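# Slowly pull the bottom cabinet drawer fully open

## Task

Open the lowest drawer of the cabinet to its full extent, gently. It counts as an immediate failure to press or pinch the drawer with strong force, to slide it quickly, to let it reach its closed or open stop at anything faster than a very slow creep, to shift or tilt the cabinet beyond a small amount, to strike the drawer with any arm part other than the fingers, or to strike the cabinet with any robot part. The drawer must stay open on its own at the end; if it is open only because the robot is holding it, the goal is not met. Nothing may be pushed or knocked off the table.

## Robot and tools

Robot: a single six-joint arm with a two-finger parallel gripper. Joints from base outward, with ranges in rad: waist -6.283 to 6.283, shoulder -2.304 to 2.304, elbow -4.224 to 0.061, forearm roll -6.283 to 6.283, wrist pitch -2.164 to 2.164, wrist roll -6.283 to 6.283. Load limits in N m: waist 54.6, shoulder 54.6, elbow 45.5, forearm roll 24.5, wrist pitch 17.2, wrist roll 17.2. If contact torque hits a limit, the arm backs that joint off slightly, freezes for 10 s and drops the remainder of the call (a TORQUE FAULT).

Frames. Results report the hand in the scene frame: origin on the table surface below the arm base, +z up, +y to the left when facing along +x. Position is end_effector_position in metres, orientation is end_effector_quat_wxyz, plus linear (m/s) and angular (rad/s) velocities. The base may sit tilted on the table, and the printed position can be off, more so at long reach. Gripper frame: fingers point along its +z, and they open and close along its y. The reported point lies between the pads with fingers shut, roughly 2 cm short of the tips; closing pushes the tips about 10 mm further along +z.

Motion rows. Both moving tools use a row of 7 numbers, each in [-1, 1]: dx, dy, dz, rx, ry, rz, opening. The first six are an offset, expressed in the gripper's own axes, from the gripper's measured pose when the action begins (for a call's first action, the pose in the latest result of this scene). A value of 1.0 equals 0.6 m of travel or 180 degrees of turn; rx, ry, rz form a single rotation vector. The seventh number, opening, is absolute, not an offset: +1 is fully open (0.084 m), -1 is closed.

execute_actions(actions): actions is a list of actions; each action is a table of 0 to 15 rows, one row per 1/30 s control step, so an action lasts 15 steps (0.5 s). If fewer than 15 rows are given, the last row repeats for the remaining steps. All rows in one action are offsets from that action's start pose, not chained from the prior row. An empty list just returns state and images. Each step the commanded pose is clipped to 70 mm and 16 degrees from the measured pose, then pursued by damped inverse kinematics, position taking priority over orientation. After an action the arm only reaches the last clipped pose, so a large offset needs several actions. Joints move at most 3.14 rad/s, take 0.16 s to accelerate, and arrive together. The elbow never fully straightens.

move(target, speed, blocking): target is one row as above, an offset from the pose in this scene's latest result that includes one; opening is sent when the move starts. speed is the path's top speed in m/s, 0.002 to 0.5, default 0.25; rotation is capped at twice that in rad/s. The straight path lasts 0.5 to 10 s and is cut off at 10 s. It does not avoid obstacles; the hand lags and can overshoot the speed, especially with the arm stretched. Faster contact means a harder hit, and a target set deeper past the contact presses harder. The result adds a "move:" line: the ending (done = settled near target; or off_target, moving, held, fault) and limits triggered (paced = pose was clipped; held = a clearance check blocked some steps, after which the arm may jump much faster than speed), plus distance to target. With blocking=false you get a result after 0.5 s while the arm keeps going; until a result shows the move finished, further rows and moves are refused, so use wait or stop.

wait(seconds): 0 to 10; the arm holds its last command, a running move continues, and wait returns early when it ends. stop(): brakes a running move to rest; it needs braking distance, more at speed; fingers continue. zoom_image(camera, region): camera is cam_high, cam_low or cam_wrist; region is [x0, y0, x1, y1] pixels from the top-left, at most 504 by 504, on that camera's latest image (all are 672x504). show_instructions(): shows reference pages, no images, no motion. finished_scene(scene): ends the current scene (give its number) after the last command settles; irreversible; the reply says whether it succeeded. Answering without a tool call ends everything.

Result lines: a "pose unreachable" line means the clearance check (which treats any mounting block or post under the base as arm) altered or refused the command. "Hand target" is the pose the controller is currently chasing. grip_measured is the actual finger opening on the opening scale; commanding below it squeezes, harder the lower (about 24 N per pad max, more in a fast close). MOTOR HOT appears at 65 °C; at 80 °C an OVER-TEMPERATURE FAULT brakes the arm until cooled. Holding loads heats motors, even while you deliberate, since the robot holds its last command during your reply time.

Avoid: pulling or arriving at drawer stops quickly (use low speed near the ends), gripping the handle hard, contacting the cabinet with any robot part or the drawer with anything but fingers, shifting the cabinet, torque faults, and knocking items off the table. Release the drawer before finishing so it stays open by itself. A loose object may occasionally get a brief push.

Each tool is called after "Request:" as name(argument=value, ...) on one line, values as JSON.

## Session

Request:
execute_actions(actions=[])

Request:
show_instructions()

Scene clock: 0.00 s.
end_effector_position=(+0.1998, +0.2589, +0.3921) grip_measured=+0.44 end_effector_quat_wxyz=(+0.040, +0.955, +0.103, -0.274) end_effector_velocity=(-0.001, -0.000, -0.000) end_effector_angular_velocity=(+0.000, +0.002, -0.001)
Joint positions: [ 0.584  0.886 -0.336  0.336 -1.317 -0.005  0.062]
Joint velocities: [-0.001 -0.001  0.001  0.001 -0.    -0.001 -0.   ]
Motor temperatures (°C, as the motors report them): [26 25 29 27 33 28]
Hand target: +0.200, +0.259, +0.392; +0.040, +0.955, +0.103, -0.274

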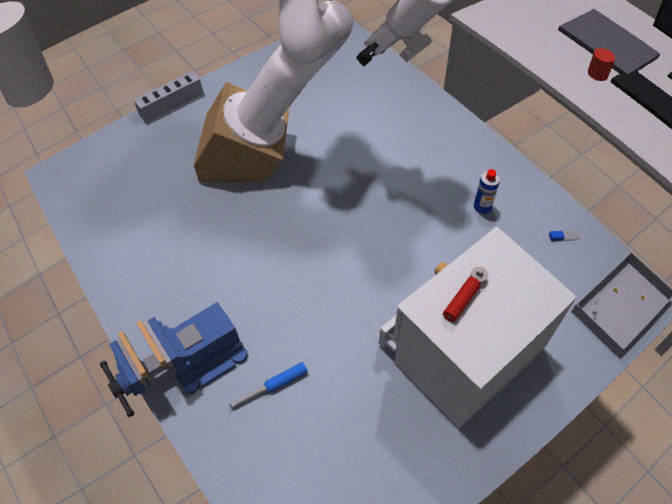

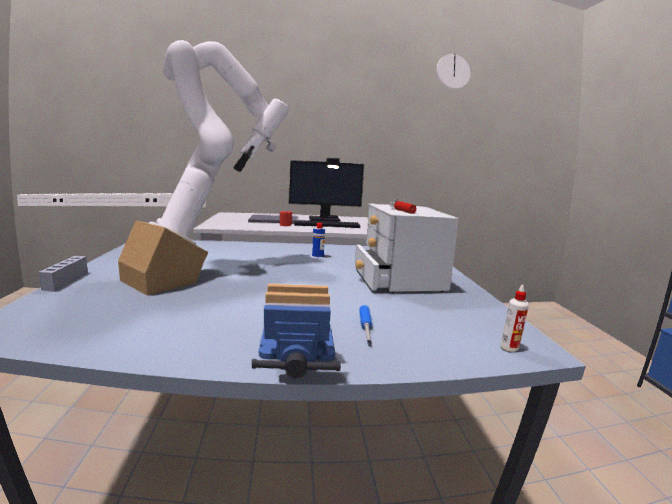

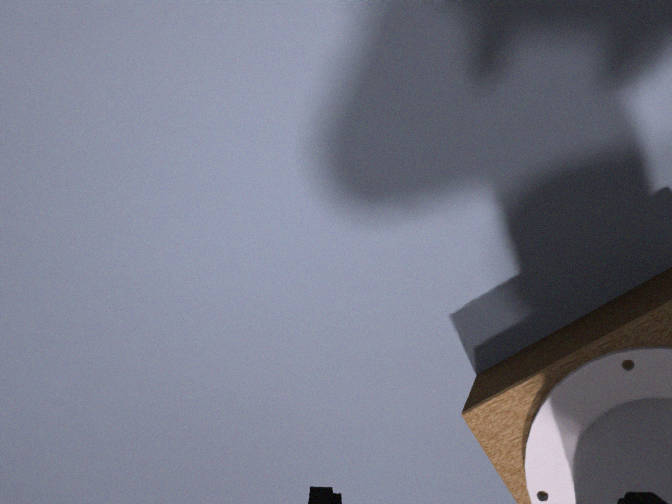

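Reference images for this scene: manual page 1, manual page 2, manual page 3, manual page 4, manual page 5.

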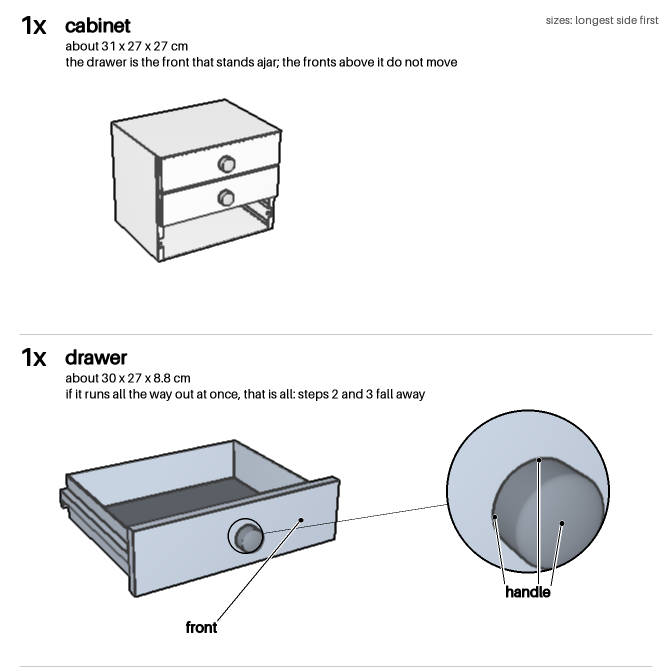

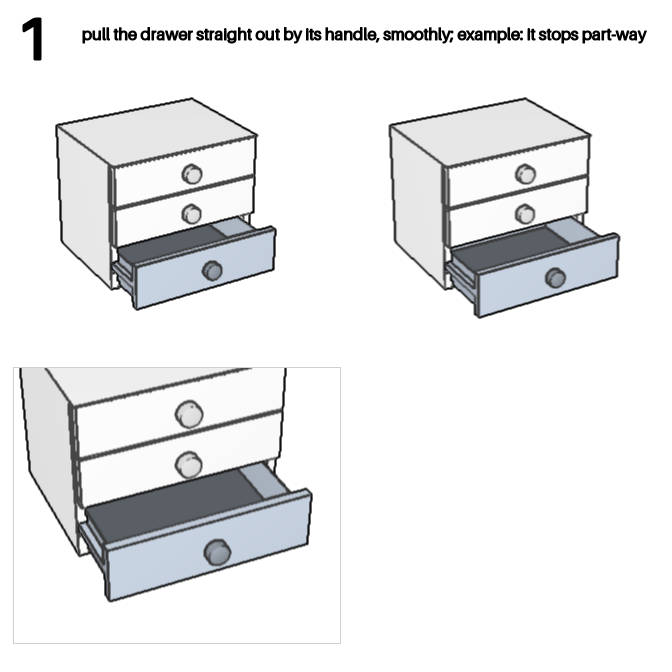

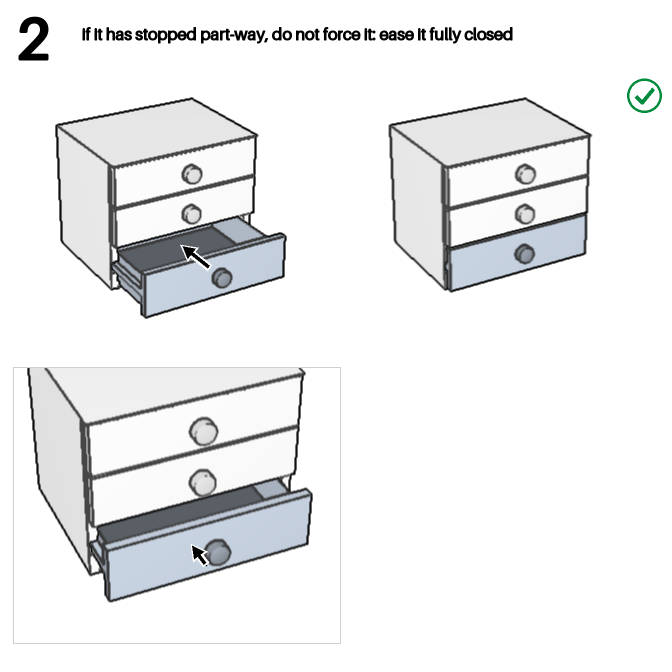

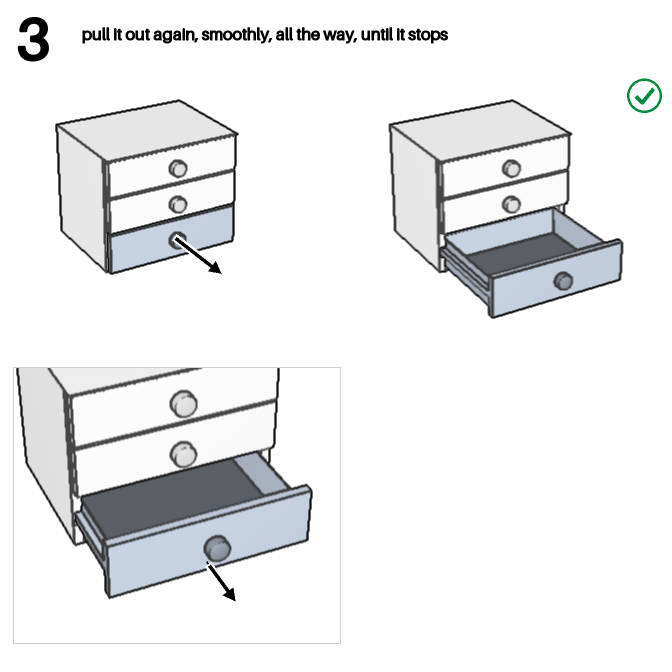

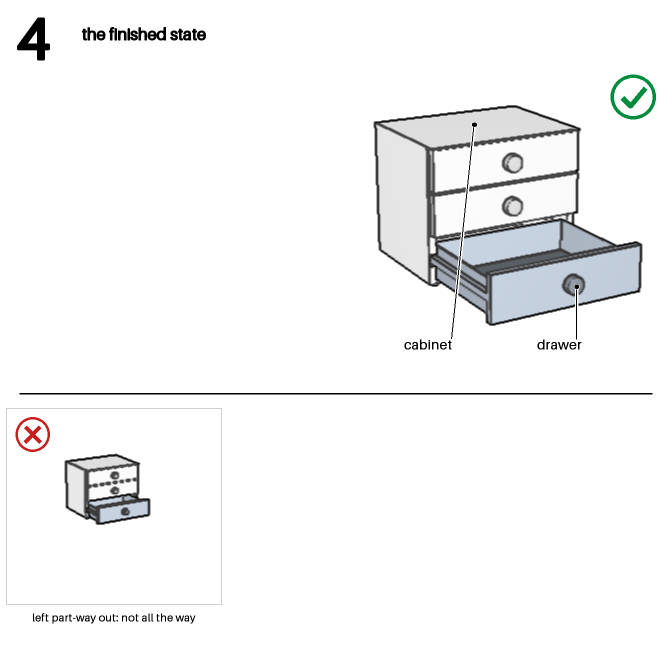

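Request:
move(target=[0.39,0.528,0.142,0,0.511,0.03,1], speed=0.25)

Scene clock: 4.93 s.
end_effector_position=(+0.4191, -0.0187, +0.2023) grip_measured=+1.00 end_effector_quat_wxyz=(-0.036, +0.864, +0.058, +0.500) end_effector_velocity=(+0.001, +0.000, -0.001) end_effector_angular_velocity=(+0.001, -0.010, +0.008)
Joint positions: [-0.548 -0.79  -0.264  2.132 -1.77  -3.207  0.084]
Joint velocities: [ 0.003 -0.012 -0.007 -0.006 -0.013 -0.009  0.   ]
Motor temperatures (°C, as the motors report them): [26 25 29 27 33 28]
Hand target: +0.419, -0.019, +0.202; -0.036, +0.863, +0.058, +0.500
Off the commanded pose: 0.002 m, 0 deg.
move: done; limits=paced

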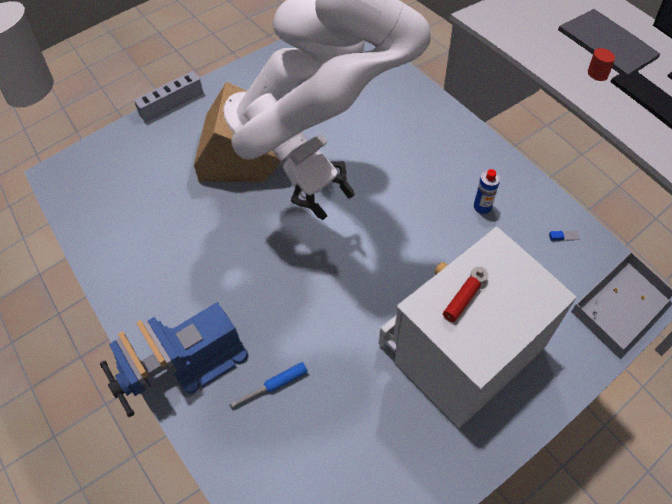

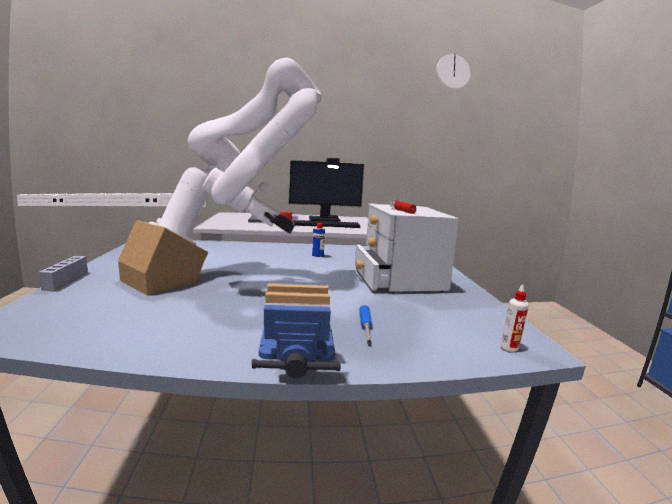

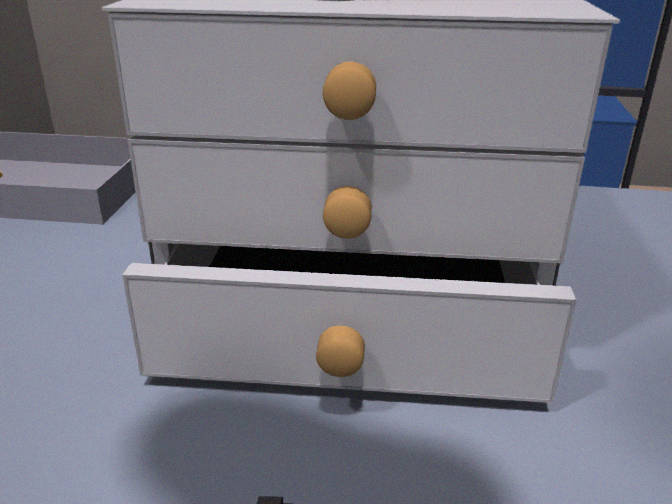

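Request:
move(target=[-0.017,-0.043,0.394,0,0,0,0.6], speed=0.2)

Request:
zoom_image(camera="cam_low", region=[300,220,400,300])

Scene clock: 7.17 s.
end_effector_position=(+0.6128, +0.0333, +0.0756) grip_measured=+0.59 end_effector_quat_wxyz=(-0.035, +0.864, +0.058, +0.499) end_effector_velocity=(+0.002, -0.000, -0.001) end_effector_angular_velocity=(+0.001, +0.000, -0.001)
Joint positions: [ 0.062 -0.859 -0.68   2.768 -1.645 -2.834  0.069]
Joint velocities: [ 0.002 -0.003 -0.006  0.002  0.003  0.003 -0.   ]
Motor temperatures (°C, as the motors report them): [26 25 29 27 33 28]
Hand target: +0.613, +0.033, +0.075; -0.035, +0.864, +0.058, +0.499
Off the commanded pose: 0.002 m, 0 deg.
move: done

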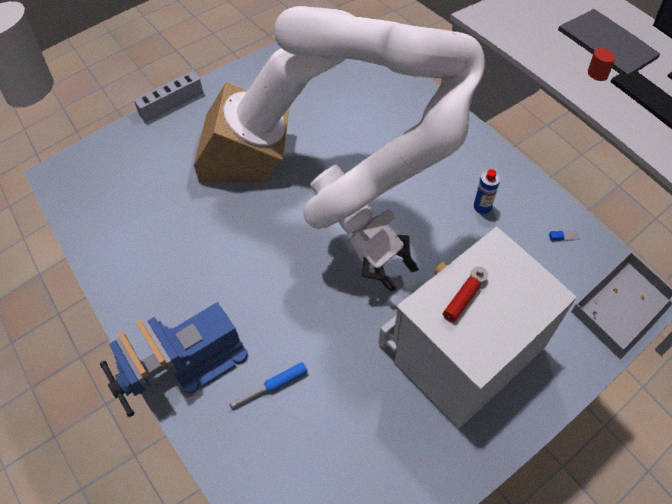

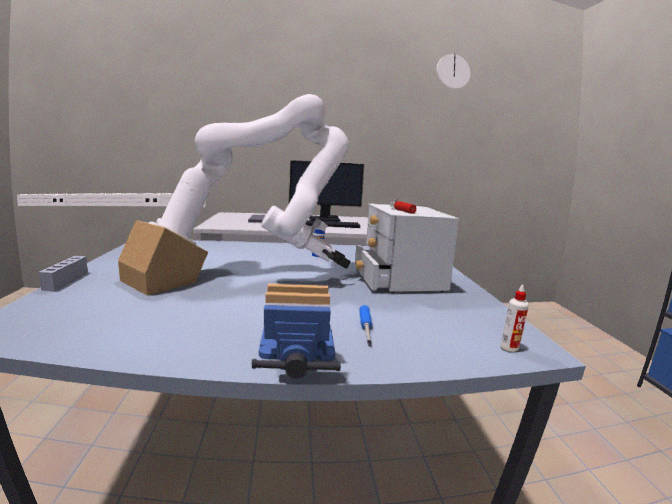

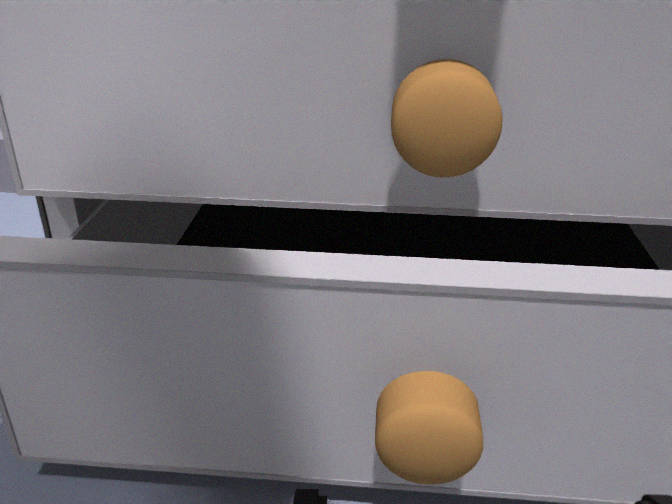

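Region (300, 220, 400, 300) of cam_low's 672x504 image, scaled by 5.040, with more detail than that image has; it fills the top 403 rows of this view, and the rest is white.

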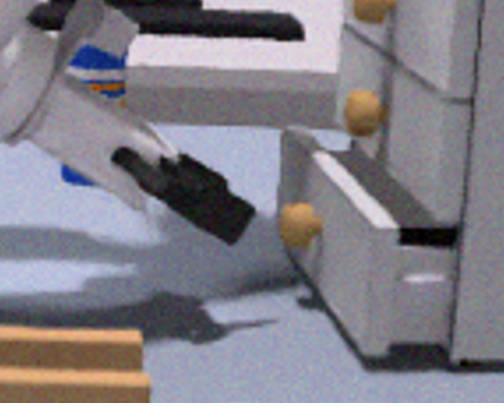

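Request:
move(target=[-0.004,-0.008,0.05,-0.019,0,0.011,0.6], speed=0.06)

Request:
zoom_image(camera="cam_low", region=[310,235,390,295])

Scene clock: 8.67 s.
end_effector_position=(+0.6366, +0.0413, +0.0586) grip_measured=+0.59 end_effector_quat_wxyz=(-0.018, +0.866, +0.029, +0.500) end_effector_velocity=(+0.001, +0.000, -0.002) end_effector_angular_velocity=(-0.001, +0.002, -0.005)
Joint positions: [ 0.136 -0.865 -0.733  2.897 -1.583 -2.772  0.069]
Joint velocities: [ 0.005 -0.002 -0.004  0.009  0.005  0.003  0.   ]
Motor temperatures (°C, as the motors report them): [26 25 29 27 33 28]
Hand target: +0.637, +0.041, +0.058; -0.018, +0.866, +0.029, +0.500
Off the commanded pose: 0.000 m, 0 deg.
move: done

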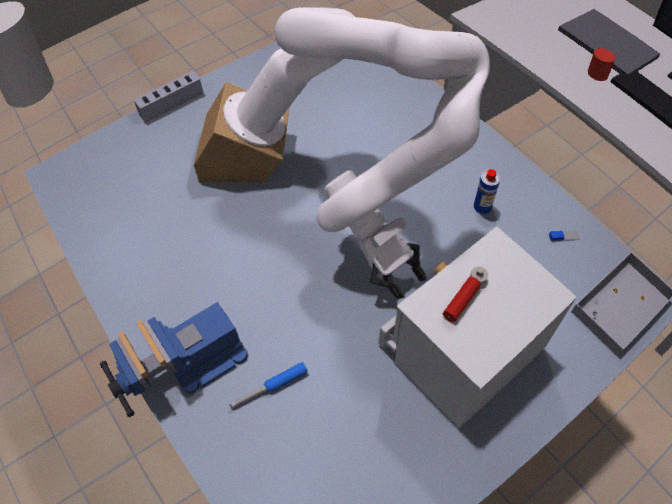

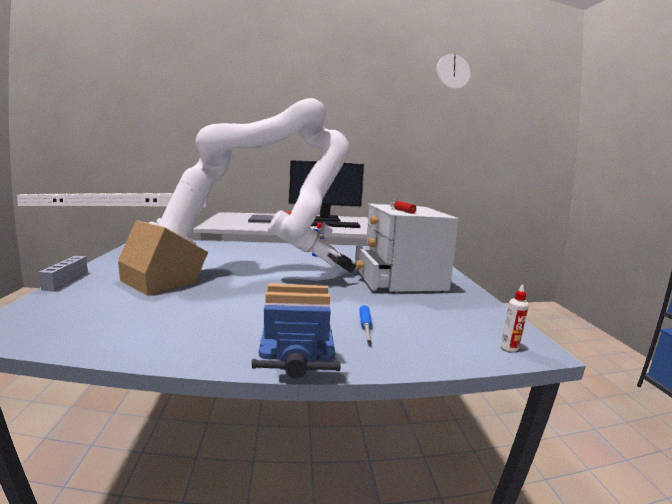

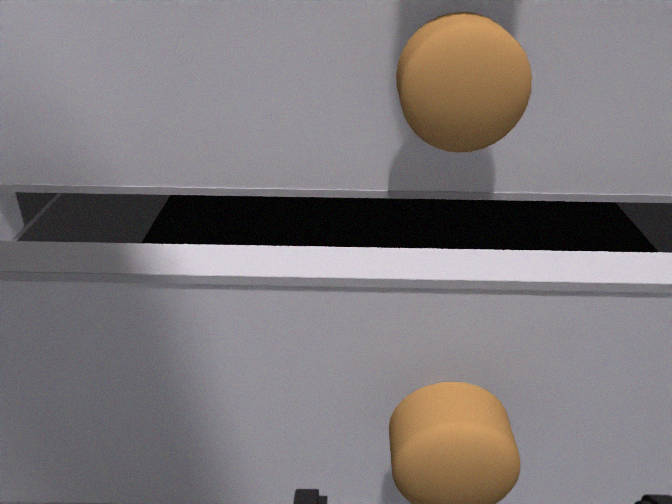

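Region (310, 235, 390, 295) of cam_low's 672x504 image, scaled by 6.300, with more detail than that image has; it fills the top 378 rows of this view, and the rest is white.

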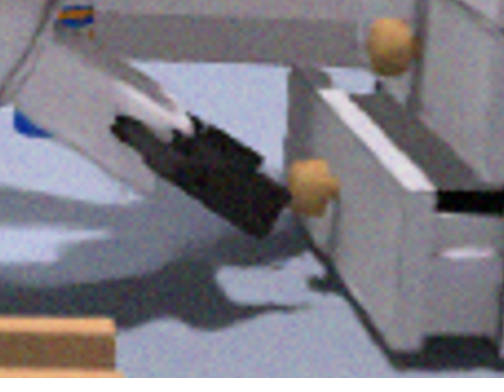

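Request:
move(target=[0.0208,0,0.036,0,0,0,0.6], speed=0.03)

Request:
execute_actions(actions=[[[0,0,0,0,0,0,0.4],[0,0,0,0,0,0,0.3],[0,0,0,0,0,0,0.2],[0,0,0,0,0,0,0.1],[0,0,0,0,0,0,0.0],[0,0,0,0,0,0,-0.05],[0,0,0,0,0,0,-0.1],[0,0,0,0,0,0,-0.15],[0,0,0,0,0,0,-0.2],[0,0,0,0,0,0,-0.25],[0,0,0,0,0,0,-0.3],[0,0,0,0,0,0,-0.35]]])

Request:
zoom_image(camera="cam_low", region=[310,220,410,305])

Scene clock: 10.17 s.
end_effector_position=(+0.6612, +0.0429, +0.0586) grip_measured=+0.59 end_effector_quat_wxyz=(-0.018, +0.866, +0.029, +0.500) end_effector_velocity=(+0.002, +0.000, -0.000) end_effector_angular_velocity=(+0.000, -0.000, -0.001)
Joint positions: [ 0.137 -0.856 -0.782  2.899 -1.527 -2.758  0.069]
Joint velocities: [ 0.001  0.    -0.005  0.001  0.006  0.002  0.   ]
Motor temperatures (°C, as the motors report them): [26 25 29 27 33 28]
Hand target: +0.661, +0.043, +0.059; -0.018, +0.866, +0.029, +0.500
Off the commanded pose: 0.000 m, 0 deg.
move: done

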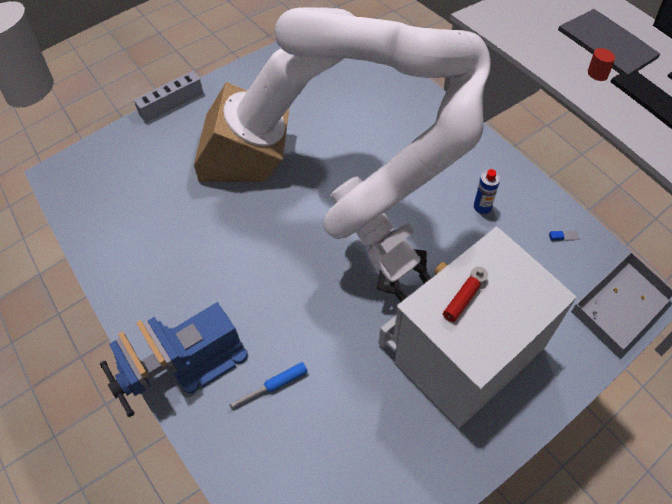

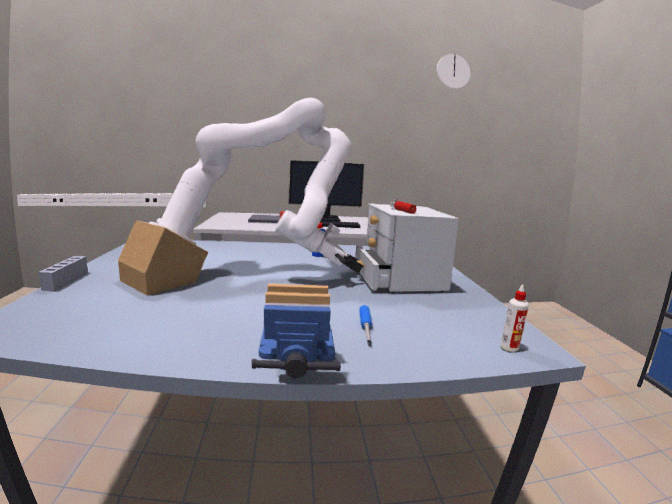

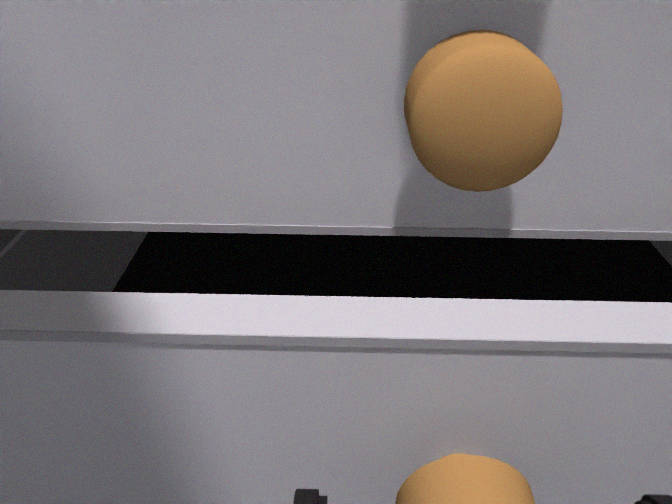

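Scene clock: 10.67 s.
end_effector_position=(+0.6612, +0.0444, +0.0587) grip_measured=-0.29 end_effector_quat_wxyz=(-0.020, +0.865, +0.030, +0.500) end_effector_velocity=(+0.002, -0.002, +0.000) end_effector_angular_velocity=(-0.002, -0.002, -0.002)
Joint positions: [ 0.139 -0.855 -0.782  2.897 -1.529 -2.758  0.031]
Joint velocities: [-0.002 -0.001 -0.004  0.001  0.002 -0.001 -0.   ]
Motor temperatures (°C, as the motors report them): [26 25 29 27 33 28]
Hand target: +0.661, +0.043, +0.059; -0.018, +0.866, +0.029, +0.500
Off the commanded pose: 0.002 m, 0 deg.

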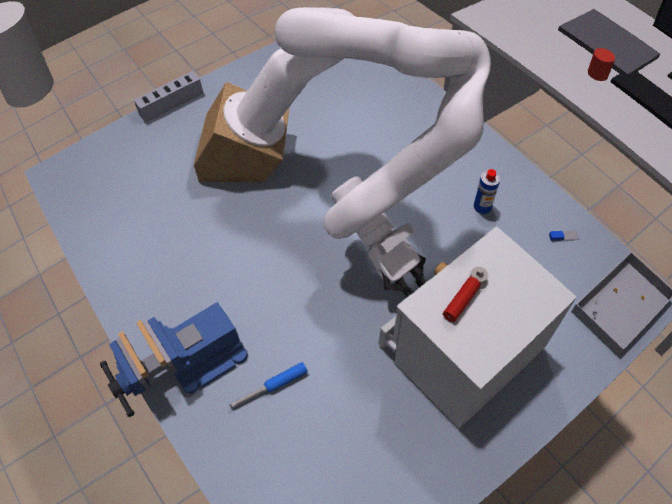

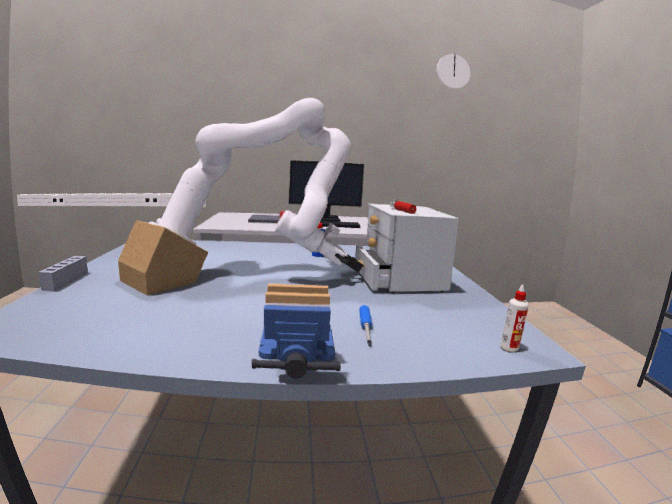

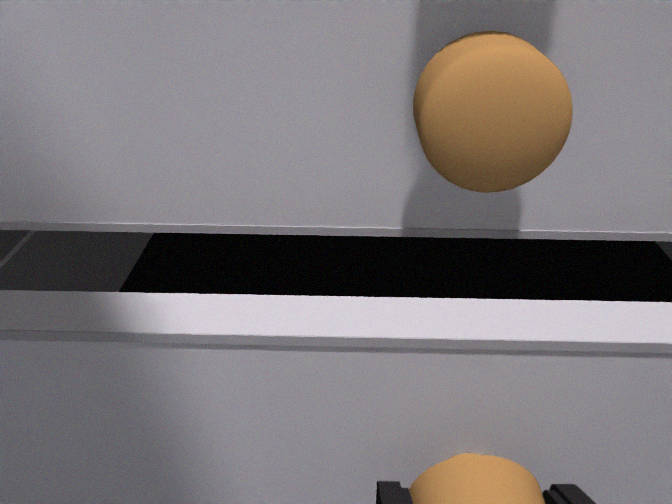

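Region (310, 220, 410, 305) of cam_low's 672x504 image, scaled by 5.040, with more detail than that image has; it fills the top 428 rows of this view, and the rest is white.

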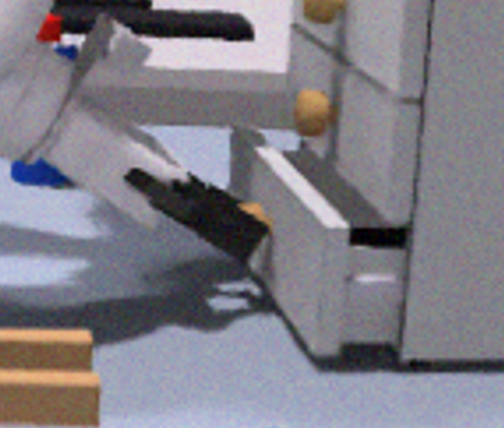

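Request:
move(target=[0.0208,0,0.036,0,0,0,-0.35], speed=0.015)

Request:
zoom_image(camera="cam_low", region=[310,220,410,305])

Scene clock: 14.07 s.
end_effector_position=(+0.6857, +0.0459, +0.0586) grip_measured=-0.29 end_effector_quat_wxyz=(-0.019, +0.865, +0.030, +0.500) end_effector_velocity=(+0.003, -0.000, +0.001) end_effector_angular_velocity=(+0.001, -0.002, -0.002)
Joint positions: [ 0.14  -0.85  -0.833  2.898 -1.474 -2.745  0.031]
Joint velocities: [-0.001  0.001 -0.005  0.001  0.005  0.003 -0.   ]
Motor temperatures (°C, as the motors report them): [26 25 29 27 33 28]
Hand target: +0.686, +0.046, +0.059; -0.020, +0.865, +0.030, +0.500
Off the commanded pose: 0.000 m, 0 deg.
move: done

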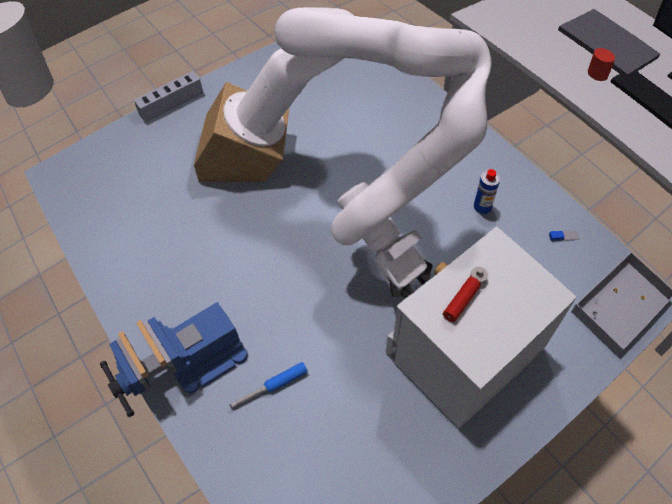

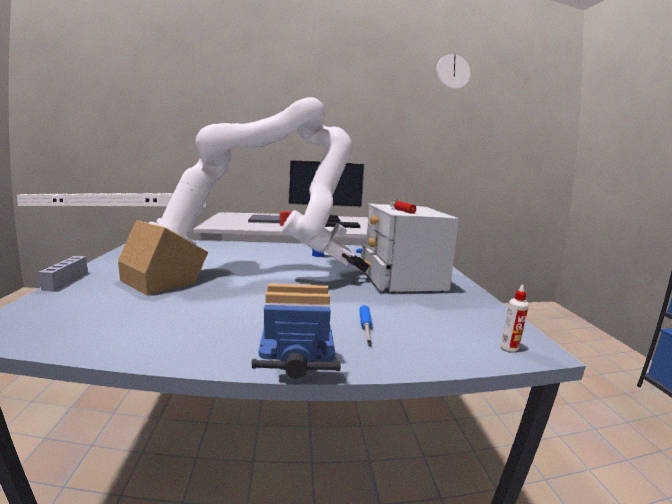

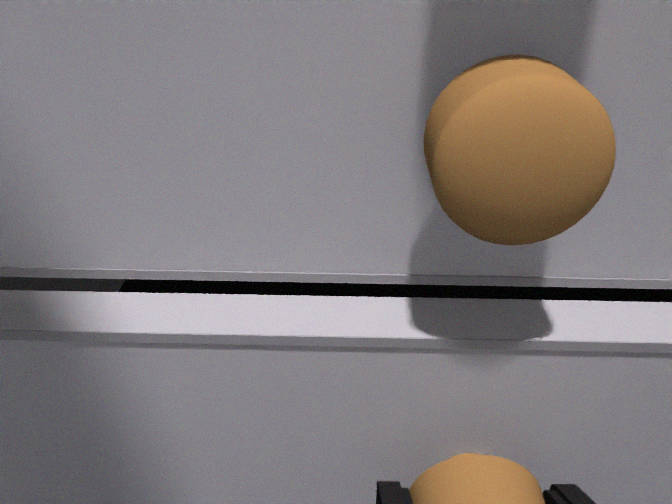

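Region (310, 220, 410, 305) of cam_low's 672x504 image, scaled by 5.040, with more detail than that image has; it fills the top 428 rows of this view, and the rest is white.

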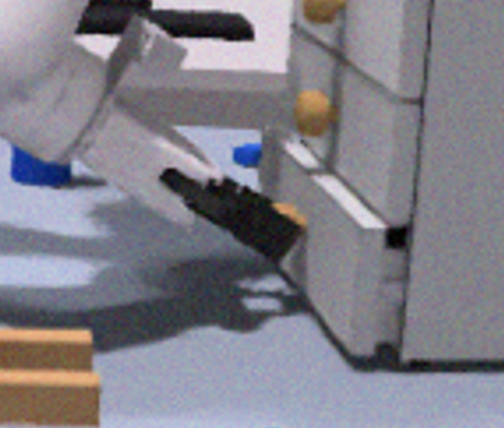

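Request:
move(target=[0.01,0,0.0173,0,0,0,-0.35], speed=0.007)

Request:
move(target=[0.0042,0,0.0072,0,0,0,-0.35], speed=0.004)

Request:
zoom_image(camera="cam_low", region=[310,220,410,305])

Scene clock: 16.20 s.
end_effector_position=(+0.6976, +0.0467, +0.0586) grip_measured=-0.29 end_effector_quat_wxyz=(-0.019, +0.865, +0.030, +0.500) end_effector_velocity=(+0.002, +0.000, +0.001) end_effector_angular_velocity=(+0.000, -0.003, -0.000)
Joint positions: [ 0.141 -0.849 -0.858  2.898 -1.448 -2.738  0.031]
Joint velocities: [-0.     0.001 -0.004  0.001  0.002  0.001  0.   ]
Motor temperatures (°C, as the motors report them): [26 25 29 27 33 28]
Hand target: +0.698, +0.047, +0.059; -0.019, +0.865, +0.030, +0.500
Off the commanded pose: 0.000 m, 0 deg.
move: done

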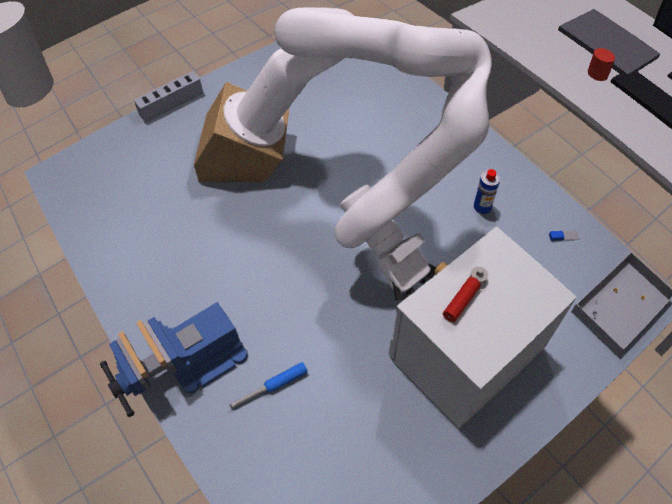

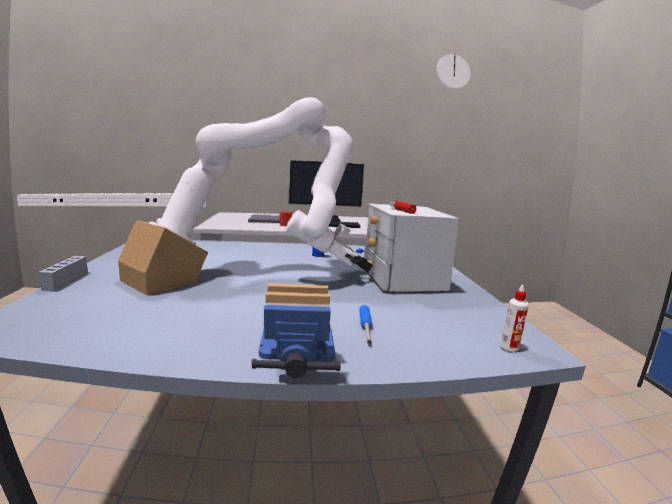

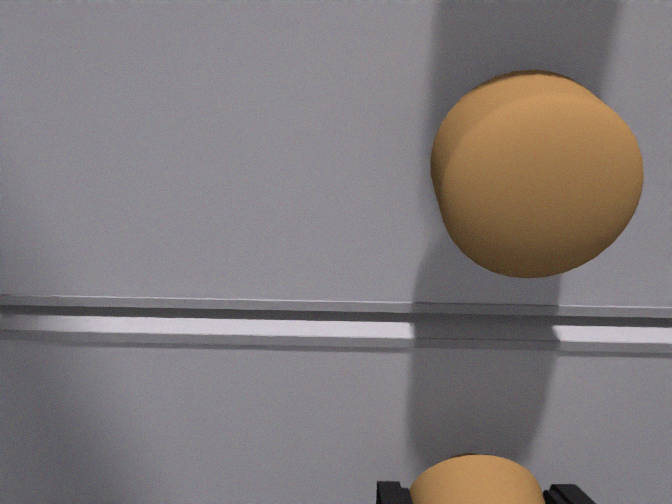

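Scene clock: 17.67 s.
end_effector_position=(+0.7025, +0.0471, +0.0586) grip_measured=-0.29 end_effector_quat_wxyz=(-0.019, +0.865, +0.030, +0.500) end_effector_velocity=(+0.001, -0.000, -0.000) end_effector_angular_velocity=(+0.000, -0.001, +0.000)
Joint positions: [ 0.141 -0.849 -0.869  2.898 -1.437 -2.735  0.031]
Joint velocities: [-0.    -0.002 -0.004 -0.     0.001  0.001  0.   ]
Motor temperatures (°C, as the motors report them): [26 25 29 27 33 28]
Hand target: +0.703, +0.047, +0.059; -0.019, +0.865, +0.030, +0.500
Off the commanded pose: 0.000 m, 0 deg.
move: done

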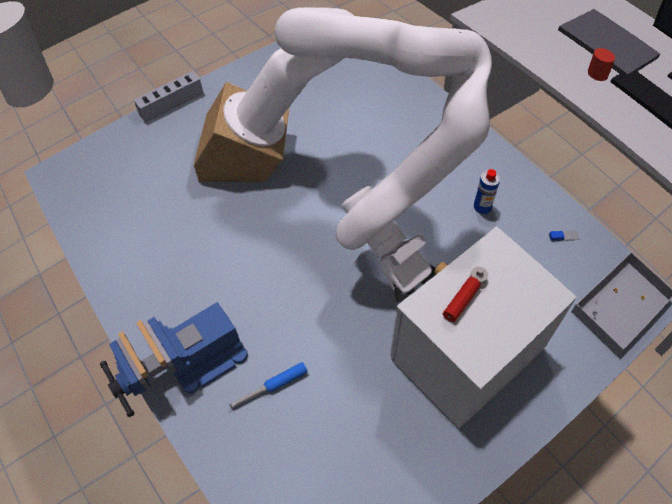

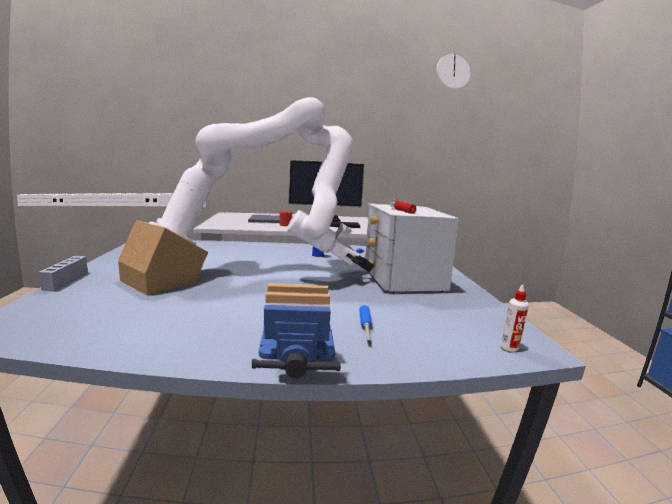

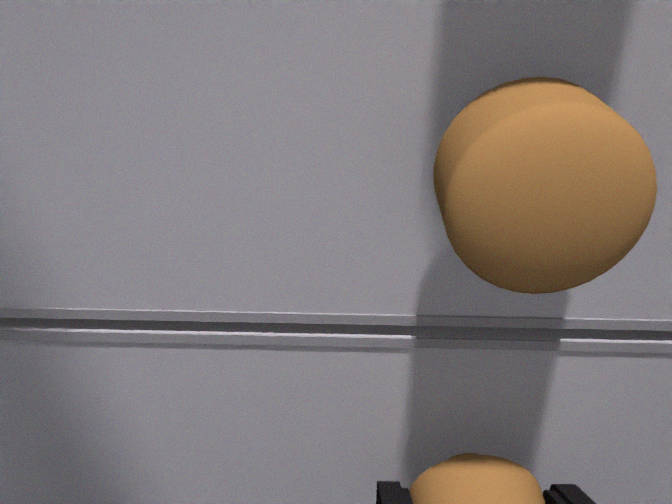

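Region (310, 220, 410, 305) of cam_low's 672x504 image, scaled by 5.040, with more detail than that image has; it fills the top 428 rows of this view, and the rest is white.

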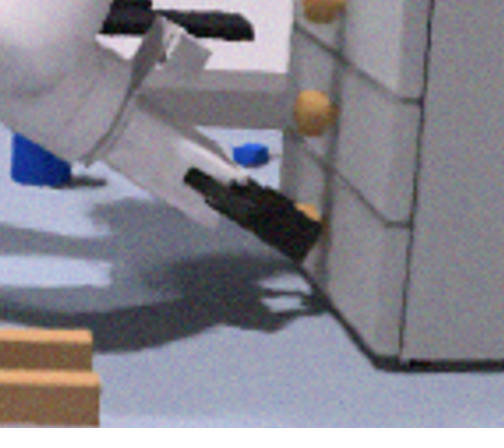

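Appears flush; a tiny nudge to confirm.

Request:
move(target=[0.0025,0,0.0043,0,0,0,-0.35], speed=0.003)

Scene clock: 19.00 s.
end_effector_position=(+0.7050, +0.0473, +0.0581) grip_measured=-0.29 end_effector_quat_wxyz=(-0.019, +0.866, +0.030, +0.499) end_effector_velocity=(+0.001, +0.000, +0.001) end_effector_angular_velocity=(+0.001, -0.001, +0.000)
Joint positions: [ 0.142 -0.849 -0.875  2.897 -1.43  -2.734  0.031]
Joint velocities: [ 0.     0.001 -0.002  0.     0.001  0.002  0.   ]
Motor temperatures (°C, as the motors report them): [26 25 29 27 33 28]
Hand target: +0.706, +0.047, +0.059; -0.019, +0.865, +0.030, +0.500
Off the commanded pose: 0.001 m, 0 deg.
move: done

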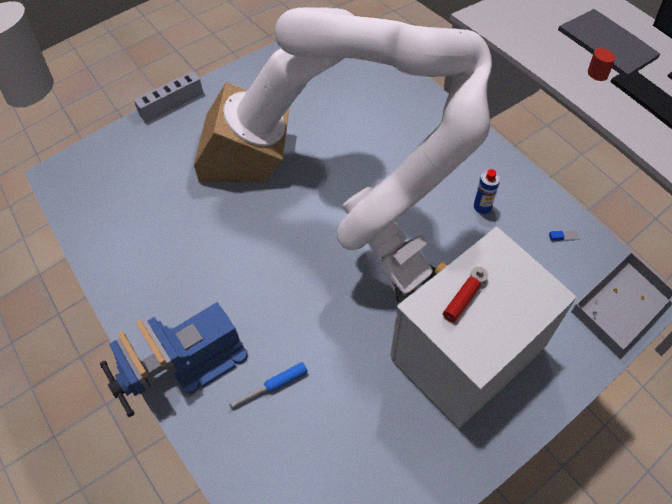

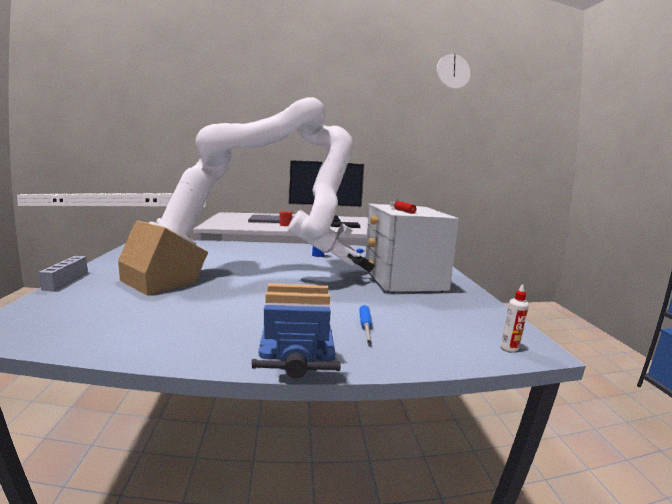

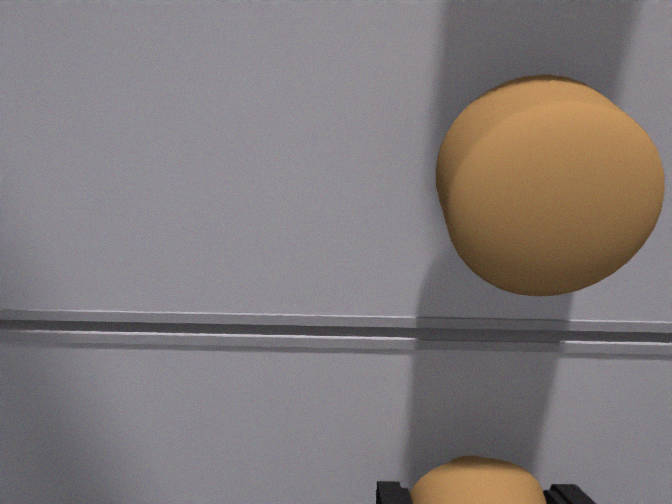

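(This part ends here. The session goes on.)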